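# Sort three desk items onto their matching low shelves

## Task

Take each of the three items on the desk and set it on the top surface of whichever low shelf already holds items of the same kind. The robot must not tip over or finish leaning, or the task fails. An item only counts as placed if it stays there on its own at the end, not because the robot is still holding it.

## Robot and tools

ROBOT. A Hello Robot Stretch 3 with a single arm: a two-wheeled base (0.33 m long, 0.34 m wide), a lift carriage on a vertical mast, and a telescoping arm that reaches out to the robot's RIGHT side. The arm cannot move forward or back along the robot; to shift the gripper that way you drive the base. Turning in place pivots about the point midway between the drive wheels, 0.05 m behind the front edge. With the arm retracted and wrist folded the turning sweep has radius 0.28 m; an unfolded, level gripper reaches past it. Objects may occasionally get nudged by outside forces.

FRAMES. Base frame: origin on the floor between the drive wheels, x forward, y left, z up. hand_pose in results is in this frame, at the point where closed fingertips meet. Odometry frame is the base frame at scene start; heading is positive to the left, from -3.142 to 3.142.

execute_actions takes "actions", a list run in order (an empty list just returns the current state and images). Each action may hold "robot", "steps" (integer 1 to 450 control steps at 30 per second, default 1) and "until". {"steps": n} alone waits. "robot" is one command, a list of up to 8 commands run one after another (each waits until the previous ended done; {"pause_s": s} up to 15 s can be inserted), or {"stop": true}, which brakes everything and clears the queue. A command may contain:
- "base": exactly one key. "translate_m": a relative drive distance in metres from where the base is when that command begins, positive forward, magnitude at most 1. "rotate_rad": a relative in-place turn in radians, positive counter-clockwise (left), magnitude at most 3.2. No sideways motion.
- "joints": absolute targets by name; unnamed joints keep their old target. lift_m 0 to 1.1 (arm height); arm_m 0 to 0.52 (extension); wrist_yaw_rad -1.345 to 4.42 (0 along the arm, positive swings toward the front, 3.0 folded over the base); wrist_pitch_rad -1.57 to 0.451 (0 level, negative tips fingertips down); wrist_roll_rad -2.911 to 2.911 (0 fingers side by side, level); gripper_m -0.089 to 0.179 (larger is wider; the real fingertip gap is about 0.007 m less than this when nearly shut and 0.025 m less when wide, and zero below 0.007); head_pan_rad -3.953 to 1.73 (0 forward, positive left, -1.57 looks along the arm); head_tilt_rad -1.53 to 0.419 (negative down).
- "contact_limits": {"arm_m": effort %} 1 to 100, how hard the arm may push before it halts; lasts until arm_m's next command.
Base and joint motions in one command begin together and keep going across later actions and while the operator thinks. A new command overrides at once, dropping any remaining queue. An invalid value anywhere rejects the whole call.

"until" ends an action early once all its conditions hold. {"robot": {"status": "ended"}} waits for every motion and queue to finish; {"any": {"status": "ended"}} fires when any one ends. Fields like lift_m, lift_m_goal, lift_m_status, base_status, translate_m, queue, queue_left, refusals can be compared with ["<", 0.3] etc.; statuses take a word or ["!=", "moving"]. Don't test readings with "=".

zoom_image: "camera" (head_camera, nav_camera or wrist_camera) and "region" [x0, y0, x1, y1] in pixels, top-left origin, at most 504x504. Head and nav cameras turn with the head; wrist_camera rides on the gripper.

finished_scene: "scene" is the current scene's number. Irreversible; call only once everything has stopped and items rest on their own. Replying without a tool call also ends things.

RESULTS. Each shows one instant plus one image per camera. base_status shows progress like (translate_m +0.12 of +0.30). Statuses: moving, done, off_target (stuck away from goal, may still push), contact_stop (lift or arm pushed firmly and went slack), time_out, stopped, not_commanded, torque_fault (a wrist servo shut off for about 10 s; joint goes limp and refuses goals). robot.on_its_own appears when the robot altered a goal, a joint is slack or off, a motor's resting effort looks loaded, or base_tilt has drifted 3 degrees or more. refusals, queue (idle/running/done/dropped/stopped), queue_left, and lines beginning refused:, dropped:, replaced: explain problems. motor_effort is percent, positive toward higher values, peak in brackets; it is noisy and biased. lidar_m gives 12 distances in 30-degree sectors counter-clockwise from straight ahead (4th left, 7th behind, 10th right), in a plane 0.17 m up; misses clear and low things. wrist_depth_mm and head_depth_mm are 7x7 grids of median depths.

SPEED. Fast base driving (0.30 m/s, 1.9 rad/s) needs lift_m under 0.30, arm_m under 0.03 and wrist_yaw_rad above 2.54; otherwise 0.10 m/s and 0.63 rad/s.

GRIPPING. Close to a gripper_m below the object's width; smaller squeezes harder, but overly hard squeezing triggers a stall guard that weakens grip. Open at least 0.02 above where the pads touched. Neither the reading nor done proves a grasp; check images.

CAUTIONS. Fold or unfold the wrist only with lift_m 0.32 to 0.95, wrist_pitch_rad -0.4 and roll near 0; once folded the lift may go down to 0.25. If wrist_yaw_rad is below -0.4, pitch -0.5 or lower. Pushing against something rigid with the gripper above about 0.45 m can tip the robot; never push again after a contact_stop; don't drive while holding or pushing something fixed. If base_tilt shows a lean, back off in small steps, free the gripper, and lower lift_m to about 0.2 if needed. Avoid drops, slams and hard shoves, wait for all motion to end before finishing, and leave no servo in torque_fault.

Each tool is called by a JSON object that holds its "op" and its "data", one argument or row to a line.

## Session

{"op": "execute_actions", "data": {
  "actions": []
}}

Scene clock: 0.00 s.
robot.base_odometry: x=+0.000 y=+0.000 heading=+0.000 (m, m, rad; robot's odometry frame)
robot.turned_by_wheels: +0.000 (rad since the last result)
robot.turned_by_imu: +0.000 (rad since the last result)
robot.base_tilt: forward=+0.3 right=-0.1 (deg)
robot.lidar_m: 1.72 2.07 2.25 2.37 1.64 1.81 1.81 1.86 1.63 1.51 2.12 1.94
robot.head_depth_mm: 1815 1829 1831 1836 1845 1843 1849 / 1874 1893 1882 1900 1908 1921 1911 / 1923 1953 1966 1962 1969 1982 1989 / 1948 2034 2037 2063 2052 2041 2048 / 1940 2114 2117 2115 2123 1977 1806 / 1918 2181 2207 2208 2236 2091 1899 / 1925 2284 2281 2290 2304 2068 1997
robot.base_status: not_commanded
robot.joint_positions: lift_m=+0.403 arm_m=-0.002 wrist_yaw_rad=+3.058 wrist_pitch_rad=-0.479 wrist_roll_rad=-0.012 gripper_m=+0.037 head_pan_rad=-0.014 head_tilt_rad=+0.002
robot.joint_goals: lift_m=+0.403 arm_m=-0.002 wrist_yaw_rad=+3.058 wrist_pitch_rad=-0.479 wrist_roll_rad=-0.012 gripper_m=+0.037 head_pan_rad=-0.014 head_tilt_rad=+0.002
robot.joint_status: lift_m=not_commanded arm_m=not_commanded wrist_yaw_rad=not_commanded wrist_pitch_rad=not_commanded wrist_roll_rad=not_commanded gripper_m=not_commanded head_pan_rad=not_commanded head_tilt_rad=not_commanded
robot.measured_speeds: translate_m=+0.000 rotate_rad=+0.000 lift_m=+0.000 arm_m=+0.000 wrist_yaw_rad=+0.000 wrist_pitch_rad=+0.000 wrist_roll_rad=+0.000 head_pan_rad=+0.000 head_tilt_rad=+0.000
robot: refusals=0 queue=idle queue_left=0
robot.motor_effort: left_wheel=+0 right_wheel=-1 lift_m=+35 arm_m=+1 wrist_yaw_rad=-1 wrist_pitch_rad=+4 wrist_roll_rad=+1 gripper_m=+0 head_pan_rad=+0 head_tilt_rad=+1 (%)
robot.hand_pose: x=-0.0032 y=+0.0728 z=+0.4022 quat_wxyz=(+0.196, +0.689, +0.140, +0.684) (m; robot's base frame)
robot.wrist_depth_mm: - - - - - - - / - - - - - - - / - - - - - - - / 856 835 - 876 871 893 864 / 697 699 - 694 701 715 729 / 606 616 - 602 600 602 613 / 528 545 - - 540 543 551
pictures: head_camera (sideways: a quarter turn clockwise sets it upright), nav_camera (sideways: a quarter turn counterclockwise sets it upright), wrist_camera
Images, in order (width x height): head_camera 896x504, nav_camera 672x504, wrist_camera 644x364.

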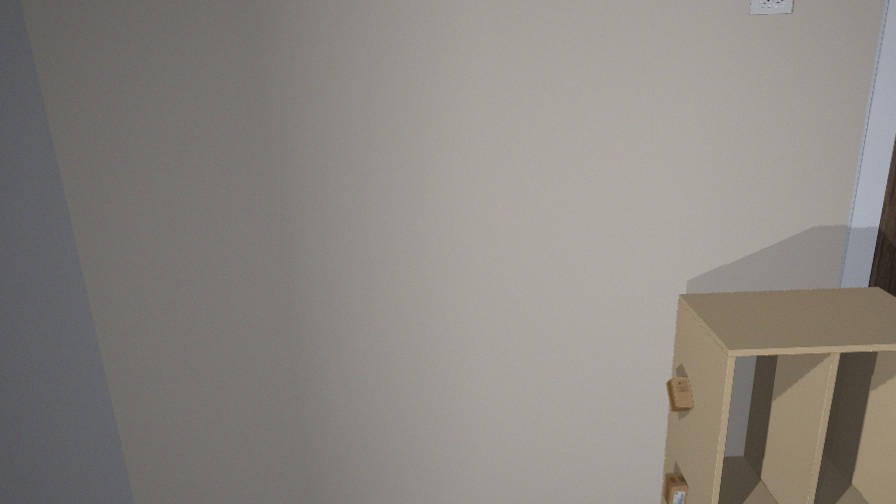

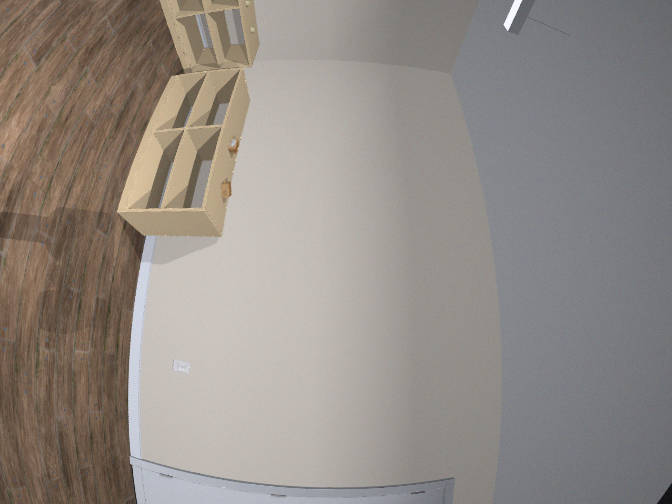

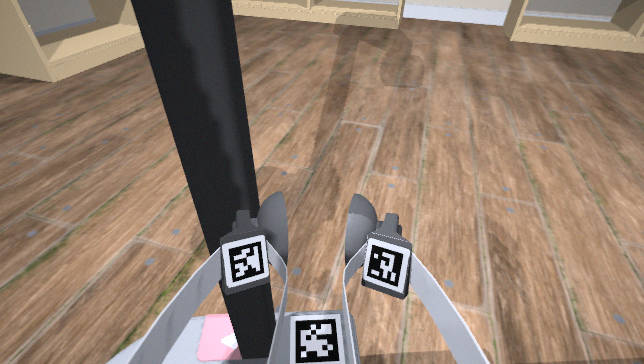

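{"op": "execute_actions", "data": {
  "actions": [
    {"robot":{"joints":{"head_pan_rad":0.8,"head_tilt_rad":-0.5}},"steps":100,"until":{"robot":{"status":"ended"}}}
  ]
}}

{"op": "execute_actions", "data": {
  "actions": [
    {"robot":{"joints":{"head_pan_rad":1.7,"head_tilt_rad":-0.5}},"steps":100,"until":{"robot":{"status":"ended"}}}
  ]
}}

{"op": "execute_actions", "data": {
  "actions": [
    {"robot":{"joints":{"head_pan_rad":-1.4,"head_tilt_rad":-0.5}},"steps":100,"until":{"robot":{"status":"ended"}}}
  ]
}}

{"op": "execute_actions", "data": {
  "actions": [
    {"robot":{"joints":{"head_pan_rad":-3.0,"head_tilt_rad":-0.5}},"steps":100,"until":{"robot":{"status":"ended"}}}
  ]
}}

Scene clock: 17.63 s.
robot.base_odometry: x=+0.000 y=+0.000 heading=+0.000 (m, m, rad; robot's odometry frame)
robot.turned_by_wheels: +0.000 (rad since the last result)
robot.turned_by_imu: +0.001 (rad since the last result)
robot.base_tilt: forward=+0.2 right=+0.0 (deg)
robot.lidar_m: 1.72 2.07 2.26 2.37 1.64 1.81 1.82 1.86 1.63 1.51 2.12 1.94
robot.head_depth_mm: 2426 2567 2522 2385 2016 1586 1312 / 2729 2936 2739 2671 2021 1584 1314 / 2666 2926 3050 2779 2019 1595 1317 / 2561 2802 2751 2745 2034 1594 1322 / 2438 2623 2773 2670 2027 1605 1322 / 2320 2518 2615 2616 2037 1609 1328 / 2246 2406 2606 2710 2061 1602 1330
robot.base_status: not_commanded
robot.joint_positions: lift_m=+0.403 arm_m=-0.002 wrist_yaw_rad=+3.058 wrist_pitch_rad=-0.479 wrist_roll_rad=-0.012 gripper_m=+0.037 head_pan_rad=+0.793 head_tilt_rad=-0.493
robot.joint_goals: lift_m=+0.403 arm_m=-0.002 wrist_yaw_rad=+3.058 wrist_pitch_rad=-0.479 wrist_roll_rad=-0.012 gripper_m=+0.037 head_pan_rad=+0.800 head_tilt_rad=-0.500
robot.joint_status: lift_m=not_commanded arm_m=not_commanded wrist_yaw_rad=not_commanded wrist_pitch_rad=not_commanded wrist_roll_rad=not_commanded gripper_m=not_commanded head_pan_rad=done head_tilt_rad=done
robot.measured_speeds: translate_m=+0.000 rotate_rad=+0.000 lift_m=+0.000 arm_m=+0.000 wrist_yaw_rad=+0.000 wrist_pitch_rad=+0.000 wrist_roll_rad=+0.000 head_pan_rad=+0.000 head_tilt_rad=+0.000
robot: refusals=0 queue=done queue_left=0
robot.motor_effort: left_wheel=+1(1) right_wheel=-1(0) lift_m=+35(35) arm_m=+1(1) wrist_yaw_rad=+0(0) wrist_pitch_rad=+4(4) wrist_roll_rad=+1(1) gripper_m=+0(0) head_pan_rad=+3(39) head_tilt_rad=-3(30) (%)
robot.hand_pose: x=-0.0032 y=+0.0728 z=+0.4022 quat_wxyz=(+0.196, +0.689, +0.140, +0.684) (m; robot's base frame)
robot.wrist_depth_mm: - - - - - - - / - - - - - - - / - - - - - - - / 849 851 - 852 862 849 884 / 711 696 - 713 725 736 733 / 617 598 - 604 597 613 626 / 526 541 - - 543 542 536
pictures: head_camera (sideways: a quarter turn clockwise sets it upright), nav_camera (sideways: a quarter turn counterclockwise sets it upright), wrist_camera
Images, in order (width x height): head_camera 896x504, nav_camera 672x504, wrist_camera 644x364.

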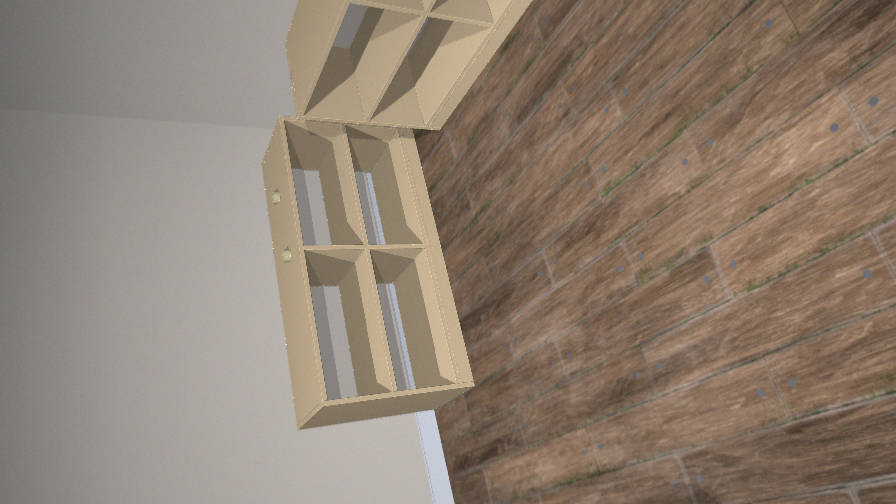

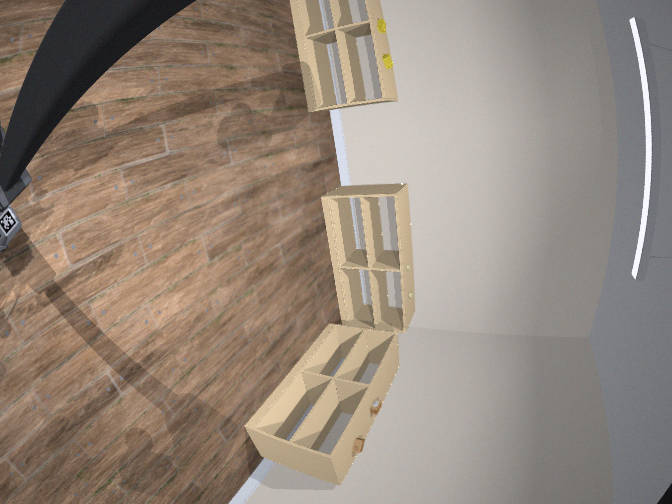

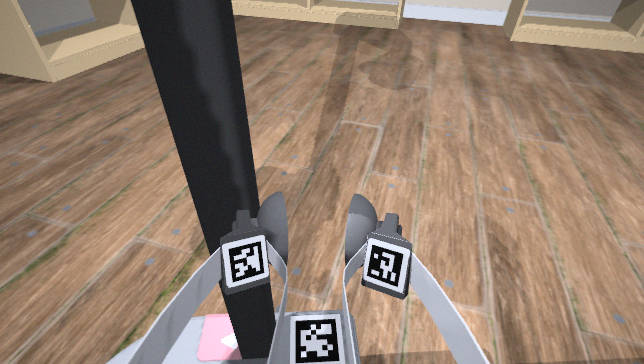

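Scene clock: 18.70 s.
robot.base_odometry: x=+0.000 y=+0.000 heading=+0.000 (m, m, rad; robot's odometry frame)
robot.turned_by_wheels: +0.000 (rad since the last result)
robot.turned_by_imu: +0.000 (rad since the last result)
robot.base_tilt: forward=+0.3 right=+0.0 (deg)
robot.lidar_m: 1.72 2.07 2.26 2.37 1.64 1.80 1.82 1.86 1.63 1.51 2.12 1.94
robot.head_depth_mm: 2234 2402 2510 2491 2018 1593 1311 / 2300 2528 2628 2587 2006 1587 1316 / 2442 2599 2723 2639 2029 1588 1321 / 2511 2764 2958 2773 2032 1605 1320 / 2646 2898 3008 2771 2037 1597 1315 / 2648 2784 2666 2508 2056 1614 1359 / 2308 2445 2435 2194 - - -
robot.base_status: not_commanded
robot.joint_positions: lift_m=+0.403 arm_m=-0.002 wrist_yaw_rad=+3.058 wrist_pitch_rad=-0.479 wrist_roll_rad=-0.012 gripper_m=+0.037 head_pan_rad=+1.693 head_tilt_rad=-0.493
robot.joint_goals: lift_m=+0.403 arm_m=-0.002 wrist_yaw_rad=+3.058 wrist_pitch_rad=-0.479 wrist_roll_rad=-0.012 gripper_m=+0.037 head_pan_rad=+1.700 head_tilt_rad=-0.500
robot.joint_status: lift_m=not_commanded arm_m=not_commanded wrist_yaw_rad=not_commanded wrist_pitch_rad=not_commanded wrist_roll_rad=not_commanded gripper_m=not_commanded head_pan_rad=done head_tilt_rad=done
robot.measured_speeds: translate_m=+0.000 rotate_rad=+0.000 lift_m=+0.000 arm_m=+0.000 wrist_yaw_rad=+0.000 wrist_pitch_rad=+0.000 wrist_roll_rad=+0.000 head_pan_rad=+0.000 head_tilt_rad=+0.000
robot: refusals=0 queue=done queue_left=0
robot.motor_effort: left_wheel=+1(0) right_wheel=-1(0) lift_m=+35(35) arm_m=+1(1) wrist_yaw_rad=-1(0) wrist_pitch_rad=+4(4) wrist_roll_rad=+1(1) gripper_m=+0(0) head_pan_rad=+3(40) head_tilt_rad=-4(1) (%)
robot.hand_pose: x=-0.0032 y=+0.0728 z=+0.4022 quat_wxyz=(+0.196, +0.689, +0.140, +0.684) (m; robot's base frame)
robot.wrist_depth_mm: - - - - - - - / - - - - - - - / - - - - - - - / 832 841 - 866 861 870 910 / 707 707 - 710 728 724 735 / 602 611 - 605 594 620 633 / 521 544 - - 538 541 544
pictures: head_camera (sideways: a quarter turn clockwise sets it upright), nav_camera (sideways: a quarter turn counterclockwise sets it upright), wrist_camera
Images, in order (width x height): head_camera 896x504, nav_camera 672x504, wrist_camera 644x364.

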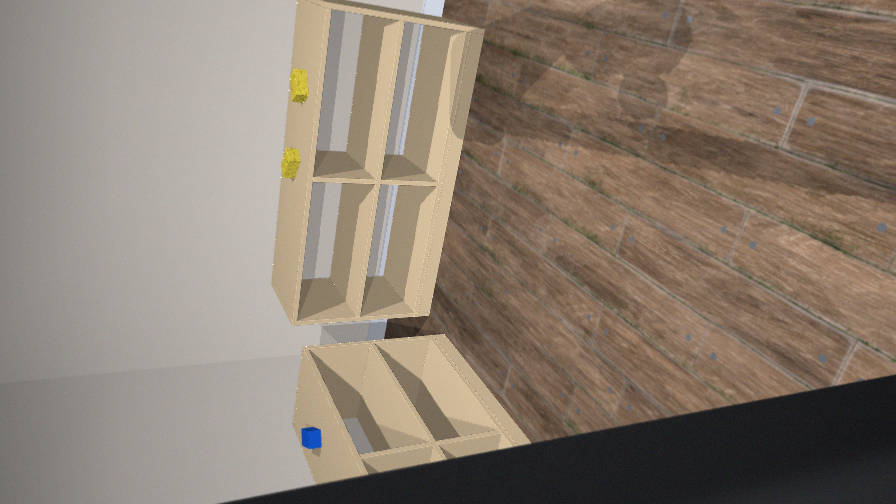

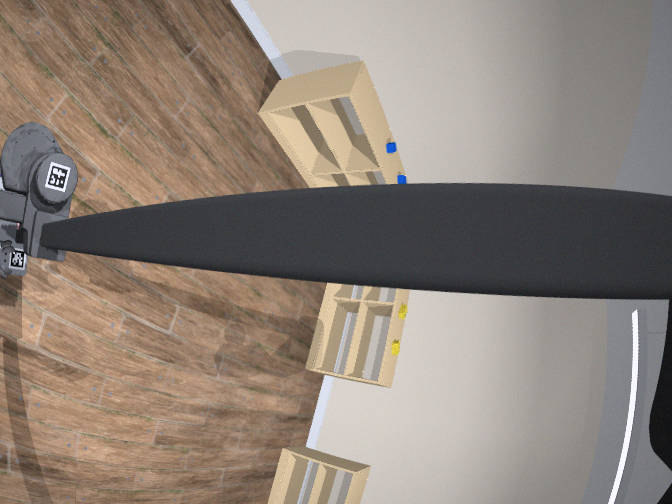

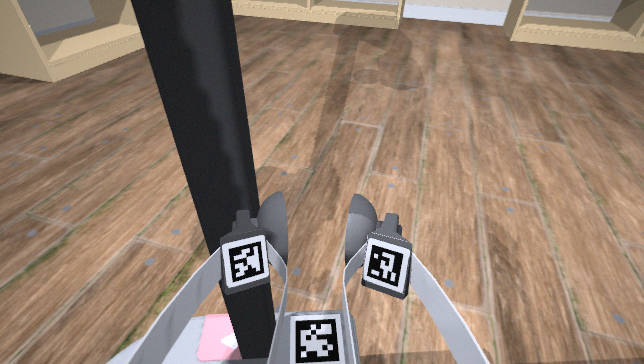

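Scene clock: 20.80 s.
robot.base_odometry: x=+0.000 y=+0.000 heading=+0.000 (m, m, rad; robot's odometry frame)
robot.turned_by_wheels: +0.000 (rad since the last result)
robot.turned_by_imu: +0.000 (rad since the last result)
robot.base_tilt: forward=+0.3 right=-0.1 (deg)
robot.lidar_m: 1.72 2.07 2.26 2.37 1.64 1.80 1.82 1.86 1.63 1.51 2.12 1.94
robot.head_depth_mm: 1791 1934 1892 2291 2000 1587 1316 / 1874 2033 1916 2374 2026 1584 1320 / 1963 2158 1923 2120 1953 1594 1323 / 2097 2290 1921 2645 2026 1594 1327 / 2208 2411 2115 2644 2043 1603 1324 / 2313 2563 2799 2800 2043 1608 1327 / 2324 2457 2583 2614 2057 1623 1332
robot.base_status: not_commanded
robot.joint_positions: lift_m=+0.403 arm_m=-0.002 wrist_yaw_rad=+3.058 wrist_pitch_rad=-0.479 wrist_roll_rad=-0.012 gripper_m=+0.037 head_pan_rad=-1.393 head_tilt_rad=-0.494
robot.joint_goals: lift_m=+0.403 arm_m=-0.002 wrist_yaw_rad=+3.058 wrist_pitch_rad=-0.479 wrist_roll_rad=-0.012 gripper_m=+0.037 head_pan_rad=-1.400 head_tilt_rad=-0.500
robot.joint_status: lift_m=not_commanded arm_m=not_commanded wrist_yaw_rad=not_commanded wrist_pitch_rad=not_commanded wrist_roll_rad=not_commanded gripper_m=not_commanded head_pan_rad=done head_tilt_rad=done
robot.measured_speeds: translate_m=+0.000 rotate_rad=+0.000 lift_m=+0.000 arm_m=+0.000 wrist_yaw_rad=+0.000 wrist_pitch_rad=+0.000 wrist_roll_rad=+0.000 head_pan_rad=+0.000 head_tilt_rad=+0.000
robot: refusals=0 queue=done queue_left=0
robot.motor_effort: left_wheel=+0(1) right_wheel=-1(1) lift_m=+35(35) arm_m=+1(1) wrist_yaw_rad=+0(0) wrist_pitch_rad=+4(4) wrist_roll_rad=+1(1) gripper_m=+0(1) head_pan_rad=-4(39) head_tilt_rad=-3(3) (%)
robot.hand_pose: x=-0.0032 y=+0.0728 z=+0.4022 quat_wxyz=(+0.196, +0.689, +0.140, +0.684) (m; robot's base frame)
robot.wrist_depth_mm: - - - - - - - / - - - - - - - / - - - - - - - / 843 845 - 853 868 865 892 / 704 703 - 713 732 750 759 / 601 605 - 601 603 615 624 / 525 540 - - 531 535 543
pictures: head_camera (sideways: a quarter turn clockwise sets it upright), nav_camera (sideways: a quarter turn counterclockwise sets it upright), wrist_camera
Images, in order (width x height): head_camera 896x504, nav_camera 672x504, wrist_camera 644x364.

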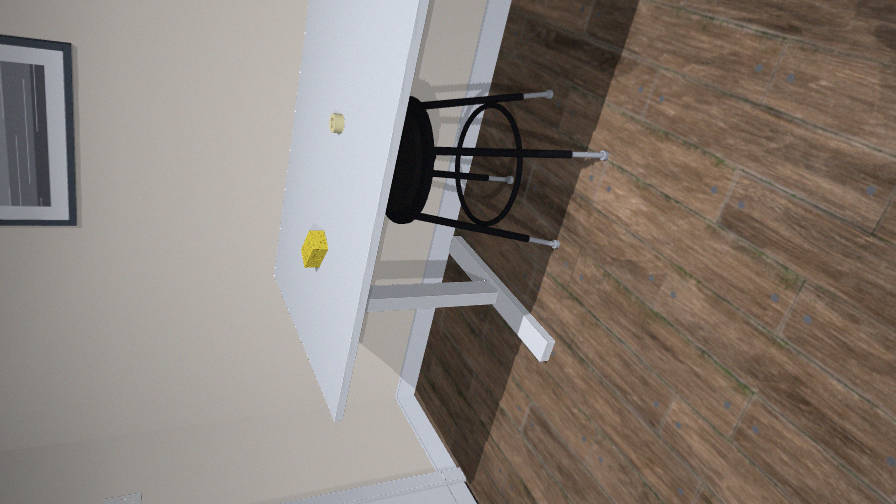

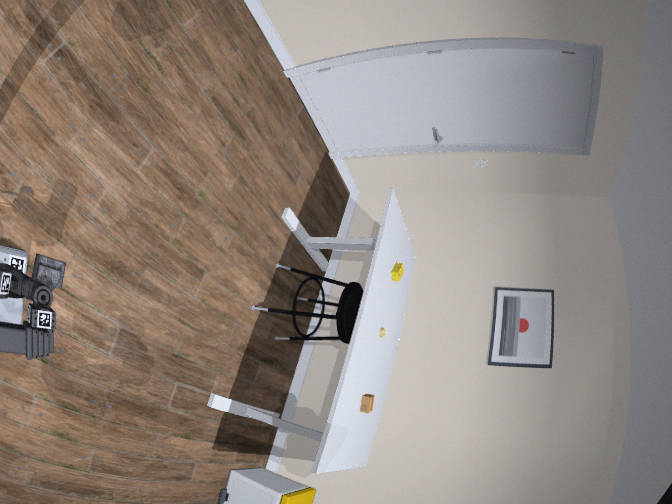

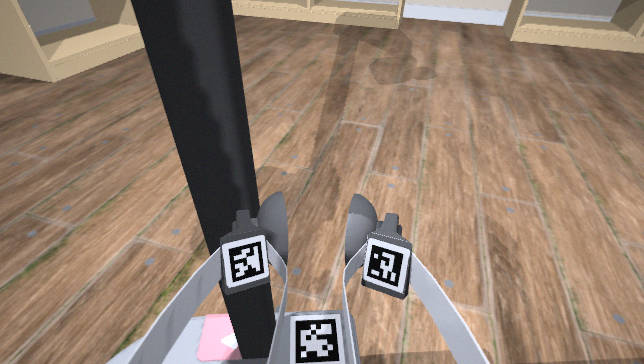

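Scene clock: 22.20 s.
robot.base_odometry: x=+0.000 y=+0.000 heading=+0.000 (m, m, rad; robot's odometry frame)
robot.turned_by_wheels: +0.000 (rad since the last result)
robot.turned_by_imu: +0.000 (rad since the last result)
robot.base_tilt: forward=+0.2 right=+0.0 (deg)
robot.lidar_m: 1.72 2.07 2.25 2.38 1.64 1.81 1.82 1.86 1.63 1.51 2.13 1.94
robot.head_depth_mm: 1531 1644 1794 1936 2013 1591 1319 / 1584 1721 1884 2059 2017 1591 1313 / 1668 1803 1975 2195 2025 1602 1321 / 1748 1900 2099 2336 2043 1595 1319 / 1839 2008 2245 2450 2030 1599 1329 / 1943 2135 2373 2589 2044 1607 1329 / 2041 2285 2541 2709 2056 1621 1333
robot.base_status: not_commanded
robot.joint_positions: lift_m=+0.403 arm_m=-0.002 wrist_yaw_rad=+3.058 wrist_pitch_rad=-0.479 wrist_roll_rad=-0.012 gripper_m=+0.037 head_pan_rad=-2.993 head_tilt_rad=-0.494
robot.joint_goals: lift_m=+0.403 arm_m=-0.002 wrist_yaw_rad=+3.058 wrist_pitch_rad=-0.479 wrist_roll_rad=-0.012 gripper_m=+0.037 head_pan_rad=-3.000 head_tilt_rad=-0.500
robot.joint_status: lift_m=not_commanded arm_m=not_commanded wrist_yaw_rad=not_commanded wrist_pitch_rad=not_commanded wrist_roll_rad=not_commanded gripper_m=not_commanded head_pan_rad=done head_tilt_rad=done
robot.measured_speeds: translate_m=+0.000 rotate_rad=+0.000 lift_m=+0.000 arm_m=+0.000 wrist_yaw_rad=+0.000 wrist_pitch_rad=+0.000 wrist_roll_rad=+0.000 head_pan_rad=+0.000 head_tilt_rad=+0.000
robot: refusals=0 queue=done queue_left=0
robot.motor_effort: left_wheel=+0(0) right_wheel=-1(0) lift_m=+35(35) arm_m=+1(1) wrist_yaw_rad=+0(0) wrist_pitch_rad=+4(4) wrist_roll_rad=+0(1) gripper_m=+1(0) head_pan_rad=-4(41) head_tilt_rad=-3(4) (%)
robot.hand_pose: x=-0.0032 y=+0.0728 z=+0.4022 quat_wxyz=(+0.196, +0.689, +0.140, +0.684) (m; robot's base frame)
robot.wrist_depth_mm: - - - - - - - / - - - - - - - / - - - - - - - / 827 863 - 907 891 876 899 / 694 701 - 712 721 736 719 / 603 592 - 622 598 622 628 / 527 547 - - 538 540 539
pictures: head_camera (sideways: a quarter turn clockwise sets it upright), nav_camera (sideways: a quarter turn counterclockwise sets it upright), wrist_camera
Images, in order (width x height): head_camera 896x504, nav_camera 672x504, wrist_camera 644x364.

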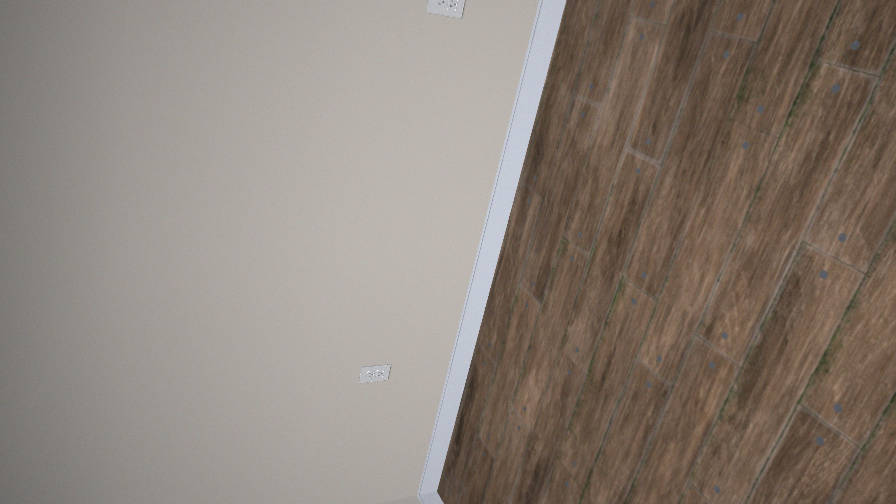

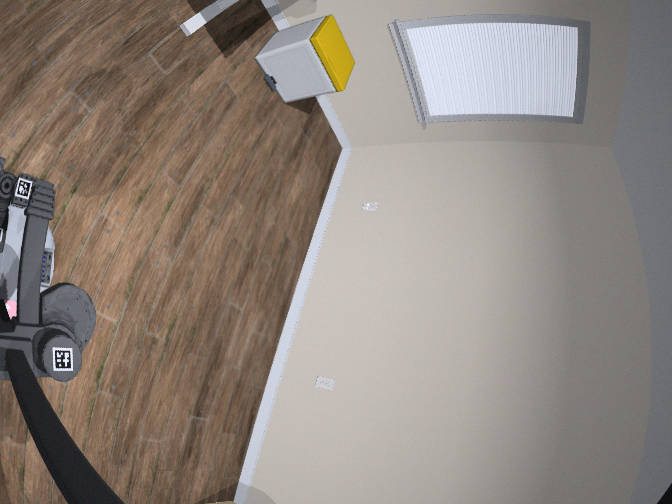

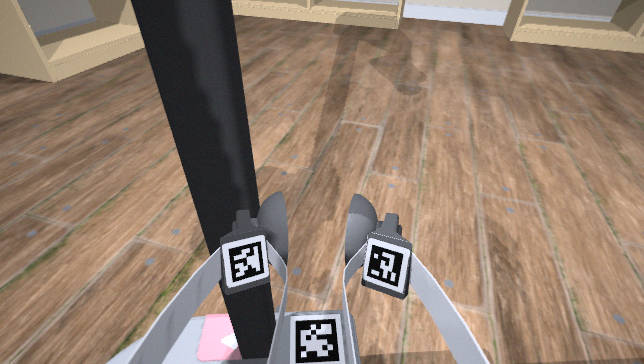

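{"op": "execute_actions", "data": {
  "actions": "[{\"robot\":[{\"joints\":{\"lift_m\":0.27,\"head_pan_rad\":-1.57,\"head_tilt_rad\":-0.6}},{\"base\":{\"rotate_rad\":-1.89}},{\"base\":{\"translate_m\":0.93}},{\"base\":{\"rotate_rad\":1.57},\"joints\":{\"lift_m\":0.93}},{\"joints\":{\"wrist_pitch_rad\":-0.4,\"wrist_roll_rad\":0}},{\"joints\":{\"wrist_yaw_rad\":0,\"gripper_m\":0.15}},{\"joints\":{\"wrist_pitch_rad\":0}}]},\"steps\":450,\"until\":{\"robot\":{\"queue\":[\"!=\",\"running\"]}}},{\"steps\":450,\"until\":{\"robot\":{\"status\":\"ended\"}}}]"
}}


{"op": "execute_actions", "data": {
  "actions": [
    {"robot": [{"joints": {"lift_m": 0.27, "head_pan_rad": -1.57, "head_tilt_rad": -0.6}}, {"base": {"rotate_rad": -1.89}}, {"base": {"translate_m": 0.93}}, {"base": {"rotate_rad": 1.57}, "joints": {"lift_m": 0.93}}, {"joints": {"wrist_pitch_rad": -0.4, "wrist_roll_rad": 0.0}}, {"joints": {"wrist_yaw_rad": 0.0, "gripper_m": 0.15}}, {"joints": {"wrist_pitch_rad": 0.0}}], "steps": 450, "until": {"robot": {"status": "ended"}}},
    {"steps": 300, "until": {"robot": {"status": "ended"}}}
  ]
}}

Scene clock: 89.47 s.
robot.base_odometry: x=-0.292 y=-0.883 heading=-0.320 (m, m, rad; robot's odometry frame)
robot.turned_by_wheels: -0.320 (rad since the last result)
robot.turned_by_imu: -0.309 (rad since the last result)
robot.base_tilt: forward=+0.3 right=-0.1 (deg)
robot.lidar_m: 1.88 1.99 2.27 3.17 2.30 1.90 1.85 1.04 0.72 0.72 0.68 0.94
robot.head_depth_mm: 1008 1114 1241 1364 832 - - / 1009 1116 1226 1068 820 - - / 1008 1112 1230 1030 - - - / 1009 1114 1232 1029 - - 1216 / 1008 1113 1237 1076 798 650 1222 / 1008 1113 1240 1071 799 653 1254 / 1006 1115 1243 1033 801 652 1253
robot.base_status: done (rotate_rad +1.5699 of +1.5700)
robot.joint_positions: lift_m=+0.930 arm_m=-0.002 wrist_yaw_rad=+0.002 wrist_pitch_rad=-0.023 wrist_roll_rad=-0.003 gripper_m=+0.150 head_pan_rad=-1.577 head_tilt_rad=-0.593
robot.joint_goals: lift_m=+0.930 arm_m=-0.002 wrist_yaw_rad=+0.000 wrist_pitch_rad=+0.000 wrist_roll_rad=+0.000 gripper_m=+0.150 head_pan_rad=-1.570 head_tilt_rad=-0.600
robot.joint_status: lift_m=done arm_m=not_commanded wrist_yaw_rad=done wrist_pitch_rad=done wrist_roll_rad=done gripper_m=done head_pan_rad=done head_tilt_rad=done
robot.measured_speeds: translate_m=+0.000 rotate_rad=+0.000 lift_m=+0.000 arm_m=+0.000 wrist_yaw_rad=+0.000 wrist_pitch_rad=+0.000 wrist_roll_rad=+0.000 head_pan_rad=+0.000 head_tilt_rad=+0.000
robot: refusals=0 queue=done queue_left=0
robot.motor_effort: left_wheel=-3(16) right_wheel=+2(8) lift_m=+42(44) arm_m=+0(0) wrist_yaw_rad=-2(3) wrist_pitch_rad=+7(6) wrist_roll_rad=+2(1) gripper_m=+0(98) head_pan_rad=+3(38) head_tilt_rad=-4(13) (%)
robot.hand_pose: x=-0.0210 y=-0.3984 z=+1.0385 quat_wxyz=(+0.709, +0.009, -0.706, -0.008) (m; robot's base frame)
robot.wrist_depth_mm: 925 920 930 903 879 866 864 / 961 959 957 965 916 875 905 / 987 972 996 970 945 948 922 / - - - - - 973 937 / - - - - - 992 - / 732 678 720 725 745 - - / 548 564 527 532 569 959 -
pictures: head_camera (sideways: a quarter turn clockwise sets it upright), nav_camera (sideways: a quarter turn counterclockwise sets it upright), wrist_camera
Images, in order (width x height): head_camera 896x504, nav_camera 672x504, wrist_camera 644x364.

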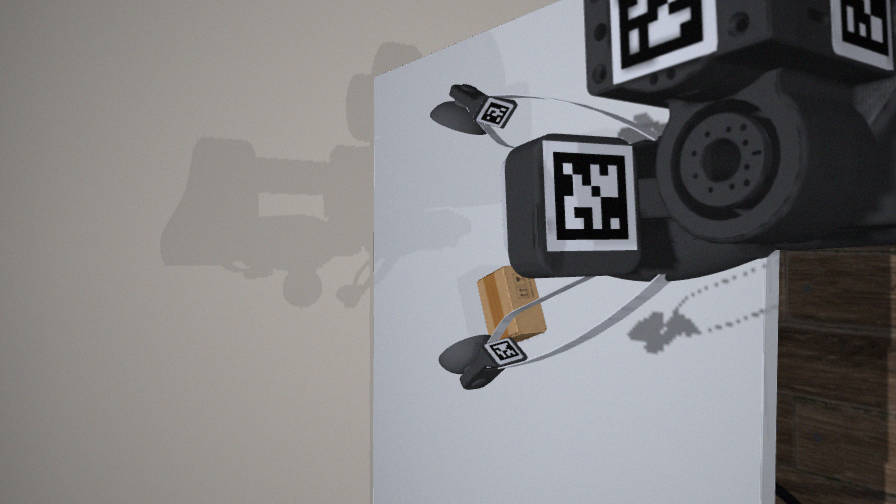

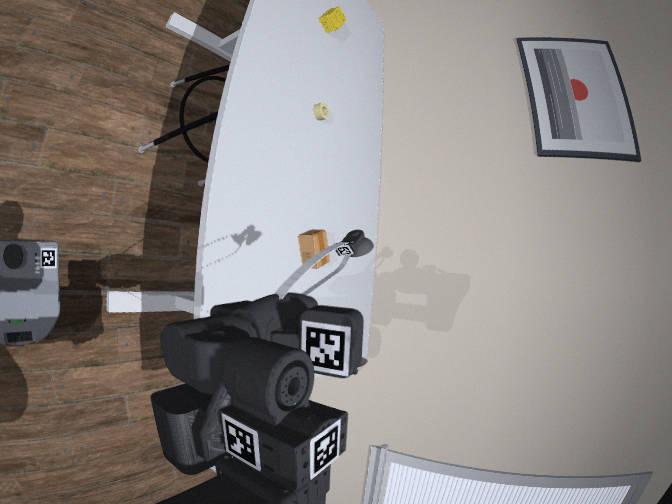

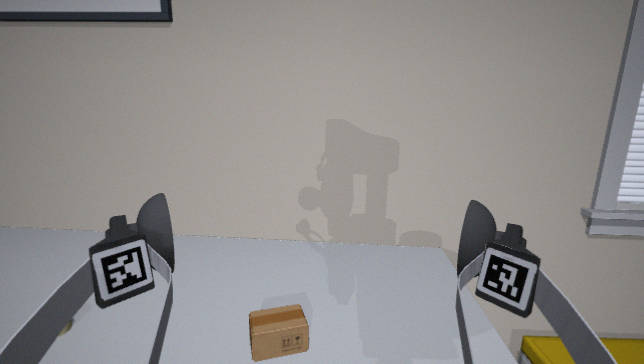

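{"op": "execute_actions", "data": {
  "actions": [
    {"robot": [{"base": {"translate_m": 0.07}, "joints": {"wrist_pitch_rad": -0.4, "arm_m": 0.28, "gripper_m": 0.179}}, {"joints": {"lift_m": 0.84}}], "steps": 300, "until": {"robot": {"status": "ended"}}}
  ]
}}

Scene clock: 105.50 s.
robot.base_odometry: x=-0.225 y=-0.905 heading=-0.320 (m, m, rad; robot's odometry frame)
robot.turned_by_wheels: +0.000 (rad since the last result)
robot.turned_by_imu: +0.001 (rad since the last result)
robot.base_tilt: forward=+0.3 right=+0.0 (deg)
robot.lidar_m: 1.80 1.92 2.22 3.15 2.34 1.98 1.92 1.04 0.74 1.19 0.63 0.88
robot.head_depth_mm: 1010 1120 1249 1044 - - 1220 / 1009 1116 1234 - 768 648 1202 / 1010 1120 1225 - 759 648 1247 / 1006 1116 1229 1122 769 651 1253 / 1009 1114 1235 1052 798 650 1249 / 1014 1119 1239 1031 799 651 1249 / 1008 1115 1244 1034 799 653 1226
robot.base_status: done (translate_m +0.0700 of +0.0700)
robot.joint_positions: lift_m=+0.840 arm_m=+0.280 wrist_yaw_rad=+0.001 wrist_pitch_rad=-0.415 wrist_roll_rad=-0.003 gripper_m=+0.179 head_pan_rad=-1.577 head_tilt_rad=-0.593
robot.joint_goals: lift_m=+0.840 arm_m=+0.280 wrist_yaw_rad=+0.000 wrist_pitch_rad=-0.400 wrist_roll_rad=+0.000 gripper_m=+0.179 head_pan_rad=-1.570 head_tilt_rad=-0.600
robot.joint_status: lift_m=done arm_m=done wrist_yaw_rad=done wrist_pitch_rad=done wrist_roll_rad=done gripper_m=done head_pan_rad=done head_tilt_rad=done
robot.measured_speeds: translate_m=+0.000 rotate_rad=+0.000 lift_m=+0.000 arm_m=+0.000 wrist_yaw_rad=+0.000 wrist_pitch_rad=+0.000 wrist_roll_rad=+0.000 head_pan_rad=+0.000 head_tilt_rad=+0.000
robot: refusals=0 queue=done queue_left=0
robot.motor_effort: left_wheel=-3(5) right_wheel=+2(6) lift_m=+28(42) arm_m=+6(4) wrist_yaw_rad=-1(2) wrist_pitch_rad=+4(8) wrist_roll_rad=+2(1) gripper_m=+0(98) head_pan_rad=+3(3) head_tilt_rad=-3(3) (%)
robot.hand_pose: x=-0.0214 y=-0.6494 z=+0.8536 quat_wxyz=(+0.693, +0.146, -0.691, -0.146) (m; robot's base frame)
robot.wrist_depth_mm: 665 645 642 622 611 603 595 / 696 701 698 688 661 656 644 / 563 568 578 575 592 591 708 / 432 439 440 444 447 456 467 / 361 368 359 360 364 379 364 / - 294 299 252 302 302 313 / 259 262 262 252 262 265 267
pictures: head_camera (sideways: a quarter turn clockwise sets it upright), nav_camera (sideways: a quarter turn counterclockwise sets it upright), wrist_camera
Images, in order (width x height): head_camera 896x504, nav_camera 672x504, wrist_camera 644x364.

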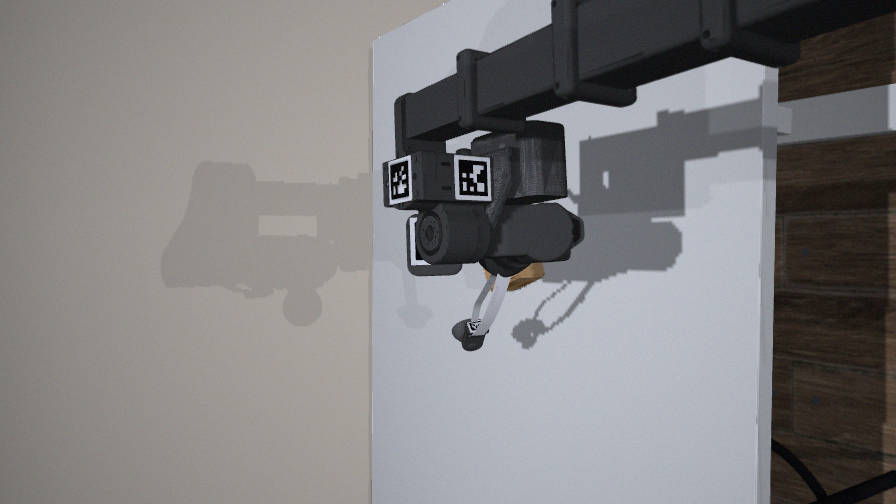

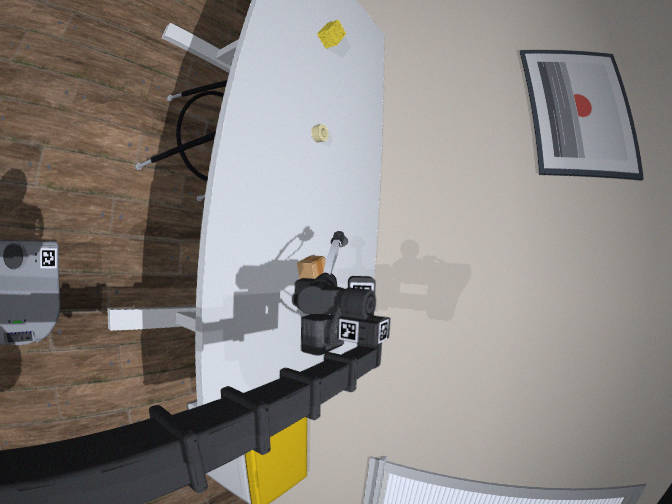

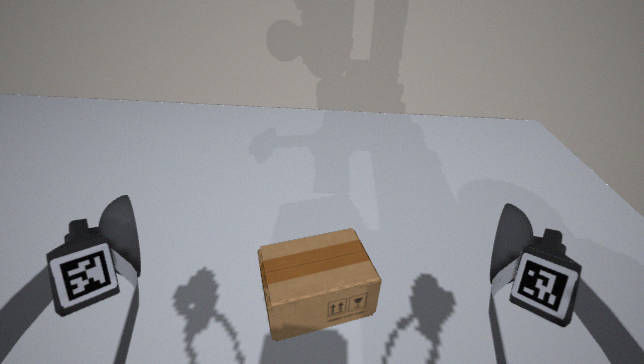

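{"op": "execute_actions", "data": {
  "actions": [
    {"robot": {"joints": {"lift_m": 0.78, "arm_m": 0.30}}, "steps": 300, "until": {"robot": {"status": "ended"}}}
  ]
}}

Scene clock: 115.47 s.
robot.base_odometry: x=-0.225 y=-0.905 heading=-0.320 (m, m, rad; robot's odometry frame)
robot.turned_by_wheels: +0.000 (rad since the last result)
robot.turned_by_imu: +0.001 (rad since the last result)
robot.base_tilt: forward=+0.2 right=+0.0 (deg)
robot.lidar_m: 1.80 1.92 2.23 3.17 2.33 1.97 1.92 1.04 0.74 1.20 0.63 0.88
robot.head_depth_mm: 1012 1118 1247 1018 817 - - / 1010 1121 1228 1066 - 632 1194 / 1010 1119 1228 1121 737 648 1247 / 1012 1112 1228 1073 747 650 1247 / 1010 1116 1234 1028 796 649 1247 / 1010 1118 1235 1031 798 651 1249 / 1010 1115 1242 1034 800 652 1223
robot.base_status: done (translate_m +0.0700 of +0.0700)
robot.joint_positions: lift_m=+0.780 arm_m=+0.300 wrist_yaw_rad=+0.001 wrist_pitch_rad=-0.415 wrist_roll_rad=-0.003 gripper_m=+0.179 head_pan_rad=-1.577 head_tilt_rad=-0.593
robot.joint_goals: lift_m=+0.780 arm_m=+0.300 wrist_yaw_rad=+0.000 wrist_pitch_rad=-0.400 wrist_roll_rad=+0.000 gripper_m=+0.179 head_pan_rad=-1.570 head_tilt_rad=-0.600
robot.joint_status: lift_m=done arm_m=done wrist_yaw_rad=done wrist_pitch_rad=done wrist_roll_rad=done gripper_m=done head_pan_rad=done head_tilt_rad=done
robot.measured_speeds: translate_m=+0.000 rotate_rad=+0.000 lift_m=+0.000 arm_m=+0.000 wrist_yaw_rad=+0.000 wrist_pitch_rad=+0.000 wrist_roll_rad=+0.000 head_pan_rad=+0.000 head_tilt_rad=+0.000
robot: refusals=0 queue=done queue_left=0
robot.motor_effort: left_wheel=-3(3) right_wheel=+2(2) lift_m=+28(27) arm_m=+6(5) wrist_yaw_rad=-1(1) wrist_pitch_rad=+4(4) wrist_roll_rad=+1(2) gripper_m=+0(0) head_pan_rad=+3(3) head_tilt_rad=-3(4) (%)
robot.hand_pose: x=-0.0214 y=-0.6694 z=+0.7936 quat_wxyz=(+0.693, +0.146, -0.691, -0.146) (m; robot's base frame)
robot.wrist_depth_mm: 639 622 624 596 596 581 573 / 606 615 642 639 635 626 610 / 426 422 433 443 447 449 486 / 330 328 339 338 338 343 345 / 281 278 264 203 268 290 283 / - 224 224 202 226 230 239 / 197 197 198 199 201 201 203
pictures: head_camera (sideways: a quarter turn clockwise sets it upright), nav_camera (sideways: a quarter turn counterclockwise sets it upright), wrist_camera
Images, in order (width x height): head_camera 896x504, nav_camera 672x504, wrist_camera 644x364.

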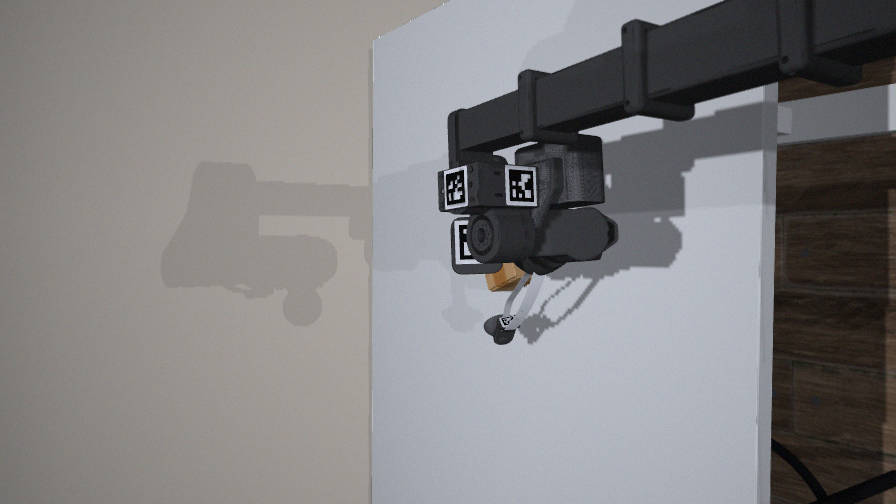

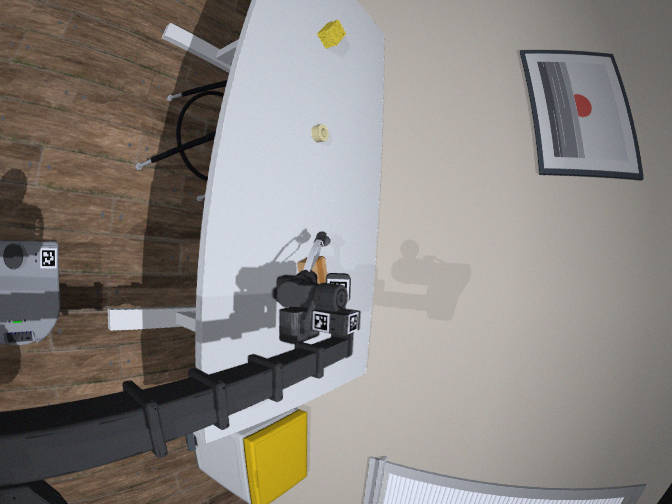

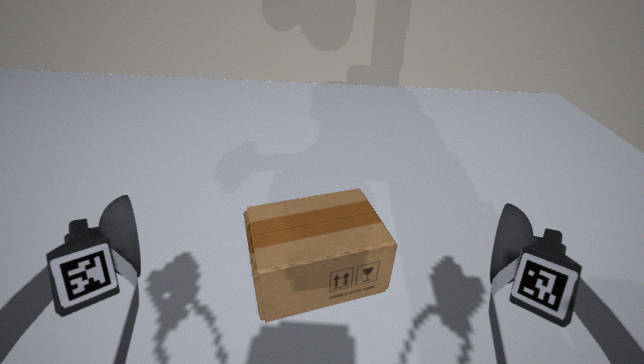

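{"op": "execute_actions", "data": {
  "actions": [
    {"robot": [{"joints": {"lift_m": 0.755}},{"joints": {"arm_m": 0.345}}], "steps": 300, "until": {"robot": {"status": "ended"}}}
  ]
}}

Scene clock: 122.00 s.
robot.base_odometry: x=-0.225 y=-0.905 heading=-0.320 (m, m, rad; robot's odometry frame)
robot.turned_by_wheels: +0.000 (rad since the last result)
robot.turned_by_imu: +0.001 (rad since the last result)
robot.base_tilt: forward=+0.2 right=+0.0 (deg)
robot.lidar_m: 1.80 1.92 2.22 3.15 2.34 1.97 1.93 1.04 0.74 1.20 0.63 0.88
robot.head_depth_mm: 1006 1121 1245 1018 791 664 - / 1013 1117 1229 1065 - 632 1191 / 1009 1115 1230 1118 749 650 1244 / 1011 1120 1228 1071 748 651 1245 / 1008 1115 1236 1032 797 650 1251 / 1010 1121 1237 1030 798 651 1253 / 1009 1121 1238 1034 800 652 1220
robot.base_status: done (translate_m +0.0700 of +0.0700)
robot.joint_positions: lift_m=+0.755 arm_m=+0.345 wrist_yaw_rad=+0.001 wrist_pitch_rad=-0.415 wrist_roll_rad=-0.003 gripper_m=+0.179 head_pan_rad=-1.577 head_tilt_rad=-0.593
robot.joint_goals: lift_m=+0.755 arm_m=+0.345 wrist_yaw_rad=+0.000 wrist_pitch_rad=-0.400 wrist_roll_rad=+0.000 gripper_m=+0.179 head_pan_rad=-1.570 head_tilt_rad=-0.600
robot.joint_status: lift_m=done arm_m=done wrist_yaw_rad=done wrist_pitch_rad=done wrist_roll_rad=done gripper_m=done head_pan_rad=done head_tilt_rad=done
robot.measured_speeds: translate_m=+0.000 rotate_rad=+0.000 lift_m=+0.000 arm_m=+0.000 wrist_yaw_rad=+0.000 wrist_pitch_rad=+0.000 wrist_roll_rad=+0.000 head_pan_rad=+0.000 head_tilt_rad=+0.000
robot: refusals=0 queue=done queue_left=0
robot.motor_effort: left_wheel=-3(3) right_wheel=+2(2) lift_m=+28(28) arm_m=+6(0) wrist_yaw_rad=-1(1) wrist_pitch_rad=+5(4) wrist_roll_rad=+2(2) gripper_m=+0(0) head_pan_rad=+3(3) head_tilt_rad=-2(3) (%)
robot.hand_pose: x=-0.0214 y=-0.7144 z=+0.7686 quat_wxyz=(+0.693, +0.146, -0.691, -0.146) (m; robot's base frame)
robot.wrist_depth_mm: 593 596 567 555 552 538 546 / 524 525 542 550 583 580 571 / 375 375 381 382 385 391 395 / 288 287 289 295 294 297 301 / 243 242 220 167 232 251 242 / - 197 151 142 158 200 209 / 172 173 146 153 172 176 176
pictures: head_camera (sideways: a quarter turn clockwise sets it upright), nav_camera (sideways: a quarter turn counterclockwise sets it upright), wrist_camera
Images, in order (width x height): head_camera 896x504, nav_camera 672x504, wrist_camera 644x364.

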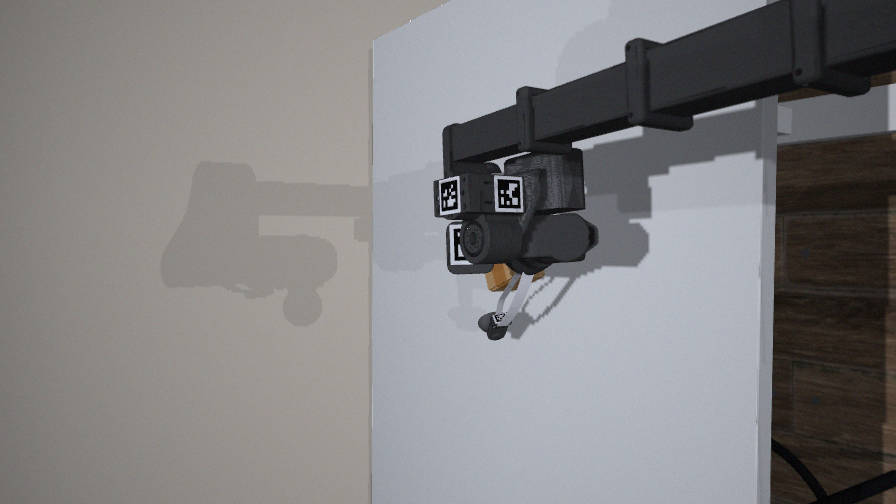

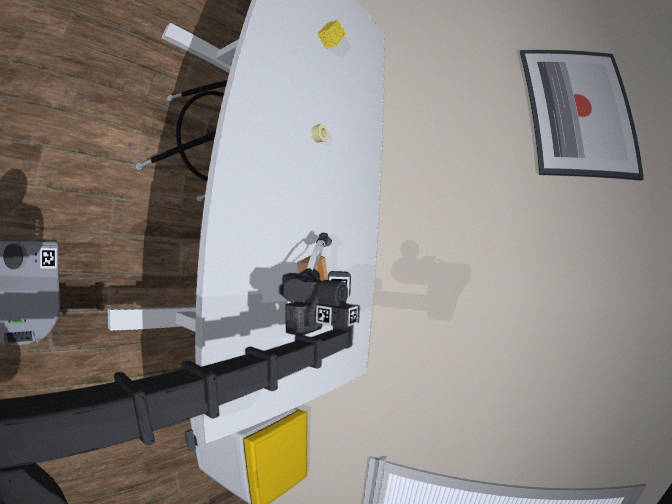

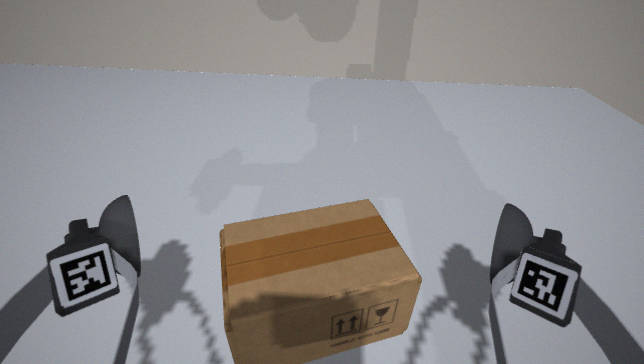

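{"op": "execute_actions", "data": {
  "actions": [
    {"robot": [{"joints": {"gripper_m": 0.04}},{"pause_s":0.5},{"joints": {"lift_m": 0.85}}], "steps": 300, "until": {"robot": {"status": "ended"}}}
  ]
}}

Scene clock: 129.90 s.
robot.base_odometry: x=-0.225 y=-0.905 heading=-0.320 (m, m, rad; robot's odometry frame)
robot.turned_by_wheels: +0.000 (rad since the last result)
robot.turned_by_imu: +0.001 (rad since the last result)
robot.base_tilt: forward=+0.3 right=+0.0 (deg)
robot.lidar_m: 1.80 1.91 2.21 3.15 2.33 1.98 1.92 1.04 0.74 1.20 0.63 0.88
robot.head_depth_mm: 1011 1117 1249 1044 - - 1215 / 1010 1114 1229 - 768 649 1191 / 1011 1114 1228 - 794 649 1246 / 1013 1118 1233 803 795 650 1245 / 1009 1114 1223 1028 797 650 1241 / 1011 1116 1241 1032 798 652 1249 / 1011 1118 1241 1033 802 652 1228
robot.base_status: done (translate_m +0.0700 of +0.0700)
robot.joint_positions: lift_m=+0.850 arm_m=+0.345 wrist_yaw_rad=+0.000 wrist_pitch_rad=-0.423 wrist_roll_rad=-0.001 gripper_m=+0.051 head_pan_rad=-1.577 head_tilt_rad=-0.593
robot.joint_goals: lift_m=+0.850 arm_m=+0.345 wrist_yaw_rad=+0.000 wrist_pitch_rad=-0.400 wrist_roll_rad=+0.000 gripper_m=+0.050 head_pan_rad=-1.570 head_tilt_rad=-0.600
robot.joint_status: lift_m=done arm_m=done wrist_yaw_rad=done wrist_pitch_rad=done wrist_roll_rad=done gripper_m=done head_pan_rad=done head_tilt_rad=done
robot.measured_speeds: translate_m=+0.000 rotate_rad=+0.000 lift_m=+0.000 arm_m=+0.000 wrist_yaw_rad=+0.000 wrist_pitch_rad=+0.000 wrist_roll_rad=+0.000 head_pan_rad=+0.000 head_tilt_rad=+0.000
robot: refusals=0 queue=done queue_left=0
robot.on_its_own: gripper_m is held at +0.050, not at your +0.040, by its stall guard, which is still easing
robot.motor_effort: left_wheel=-3(3) right_wheel=+2(2) lift_m=+42(44) arm_m=+6(6) wrist_yaw_rad=+0(1) wrist_pitch_rad=+7(7) wrist_roll_rad=+1(1) gripper_m=-23(100) head_pan_rad=+4(3) head_tilt_rad=-4(3) (%)
robot.hand_pose: x=-0.0216 y=-0.7133 z=+0.8612 quat_wxyz=(+0.692, +0.149, -0.691, -0.149) (m; robot's base frame)
robot.wrist_depth_mm: 602 588 579 554 548 540 551 / 660 647 614 620 601 607 575 / 583 579 576 580 583 642 645 / 453 447 443 455 455 452 488 / 365 370 168 168 268 375 374 / 308 307 147 144 149 315 319 / 272 265 142 150 262 273 274
pictures: head_camera (sideways: a quarter turn clockwise sets it upright), nav_camera (sideways: a quarter turn counterclockwise sets it upright), wrist_camera
Images, in order (width x height): head_camera 896x504, nav_camera 672x504, wrist_camera 644x364.

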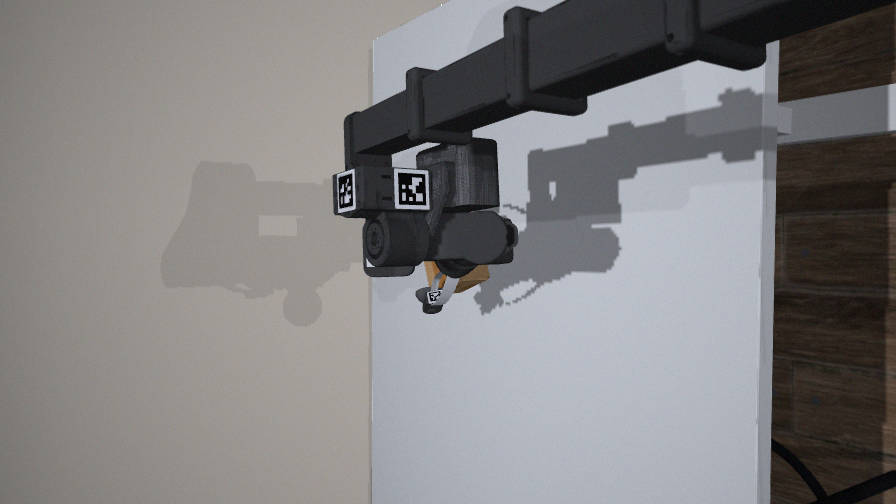

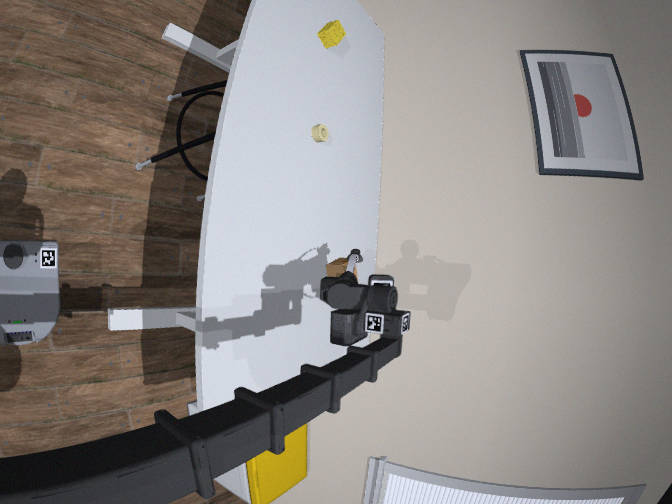

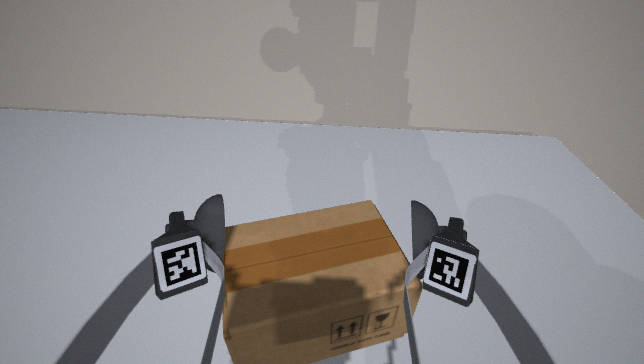

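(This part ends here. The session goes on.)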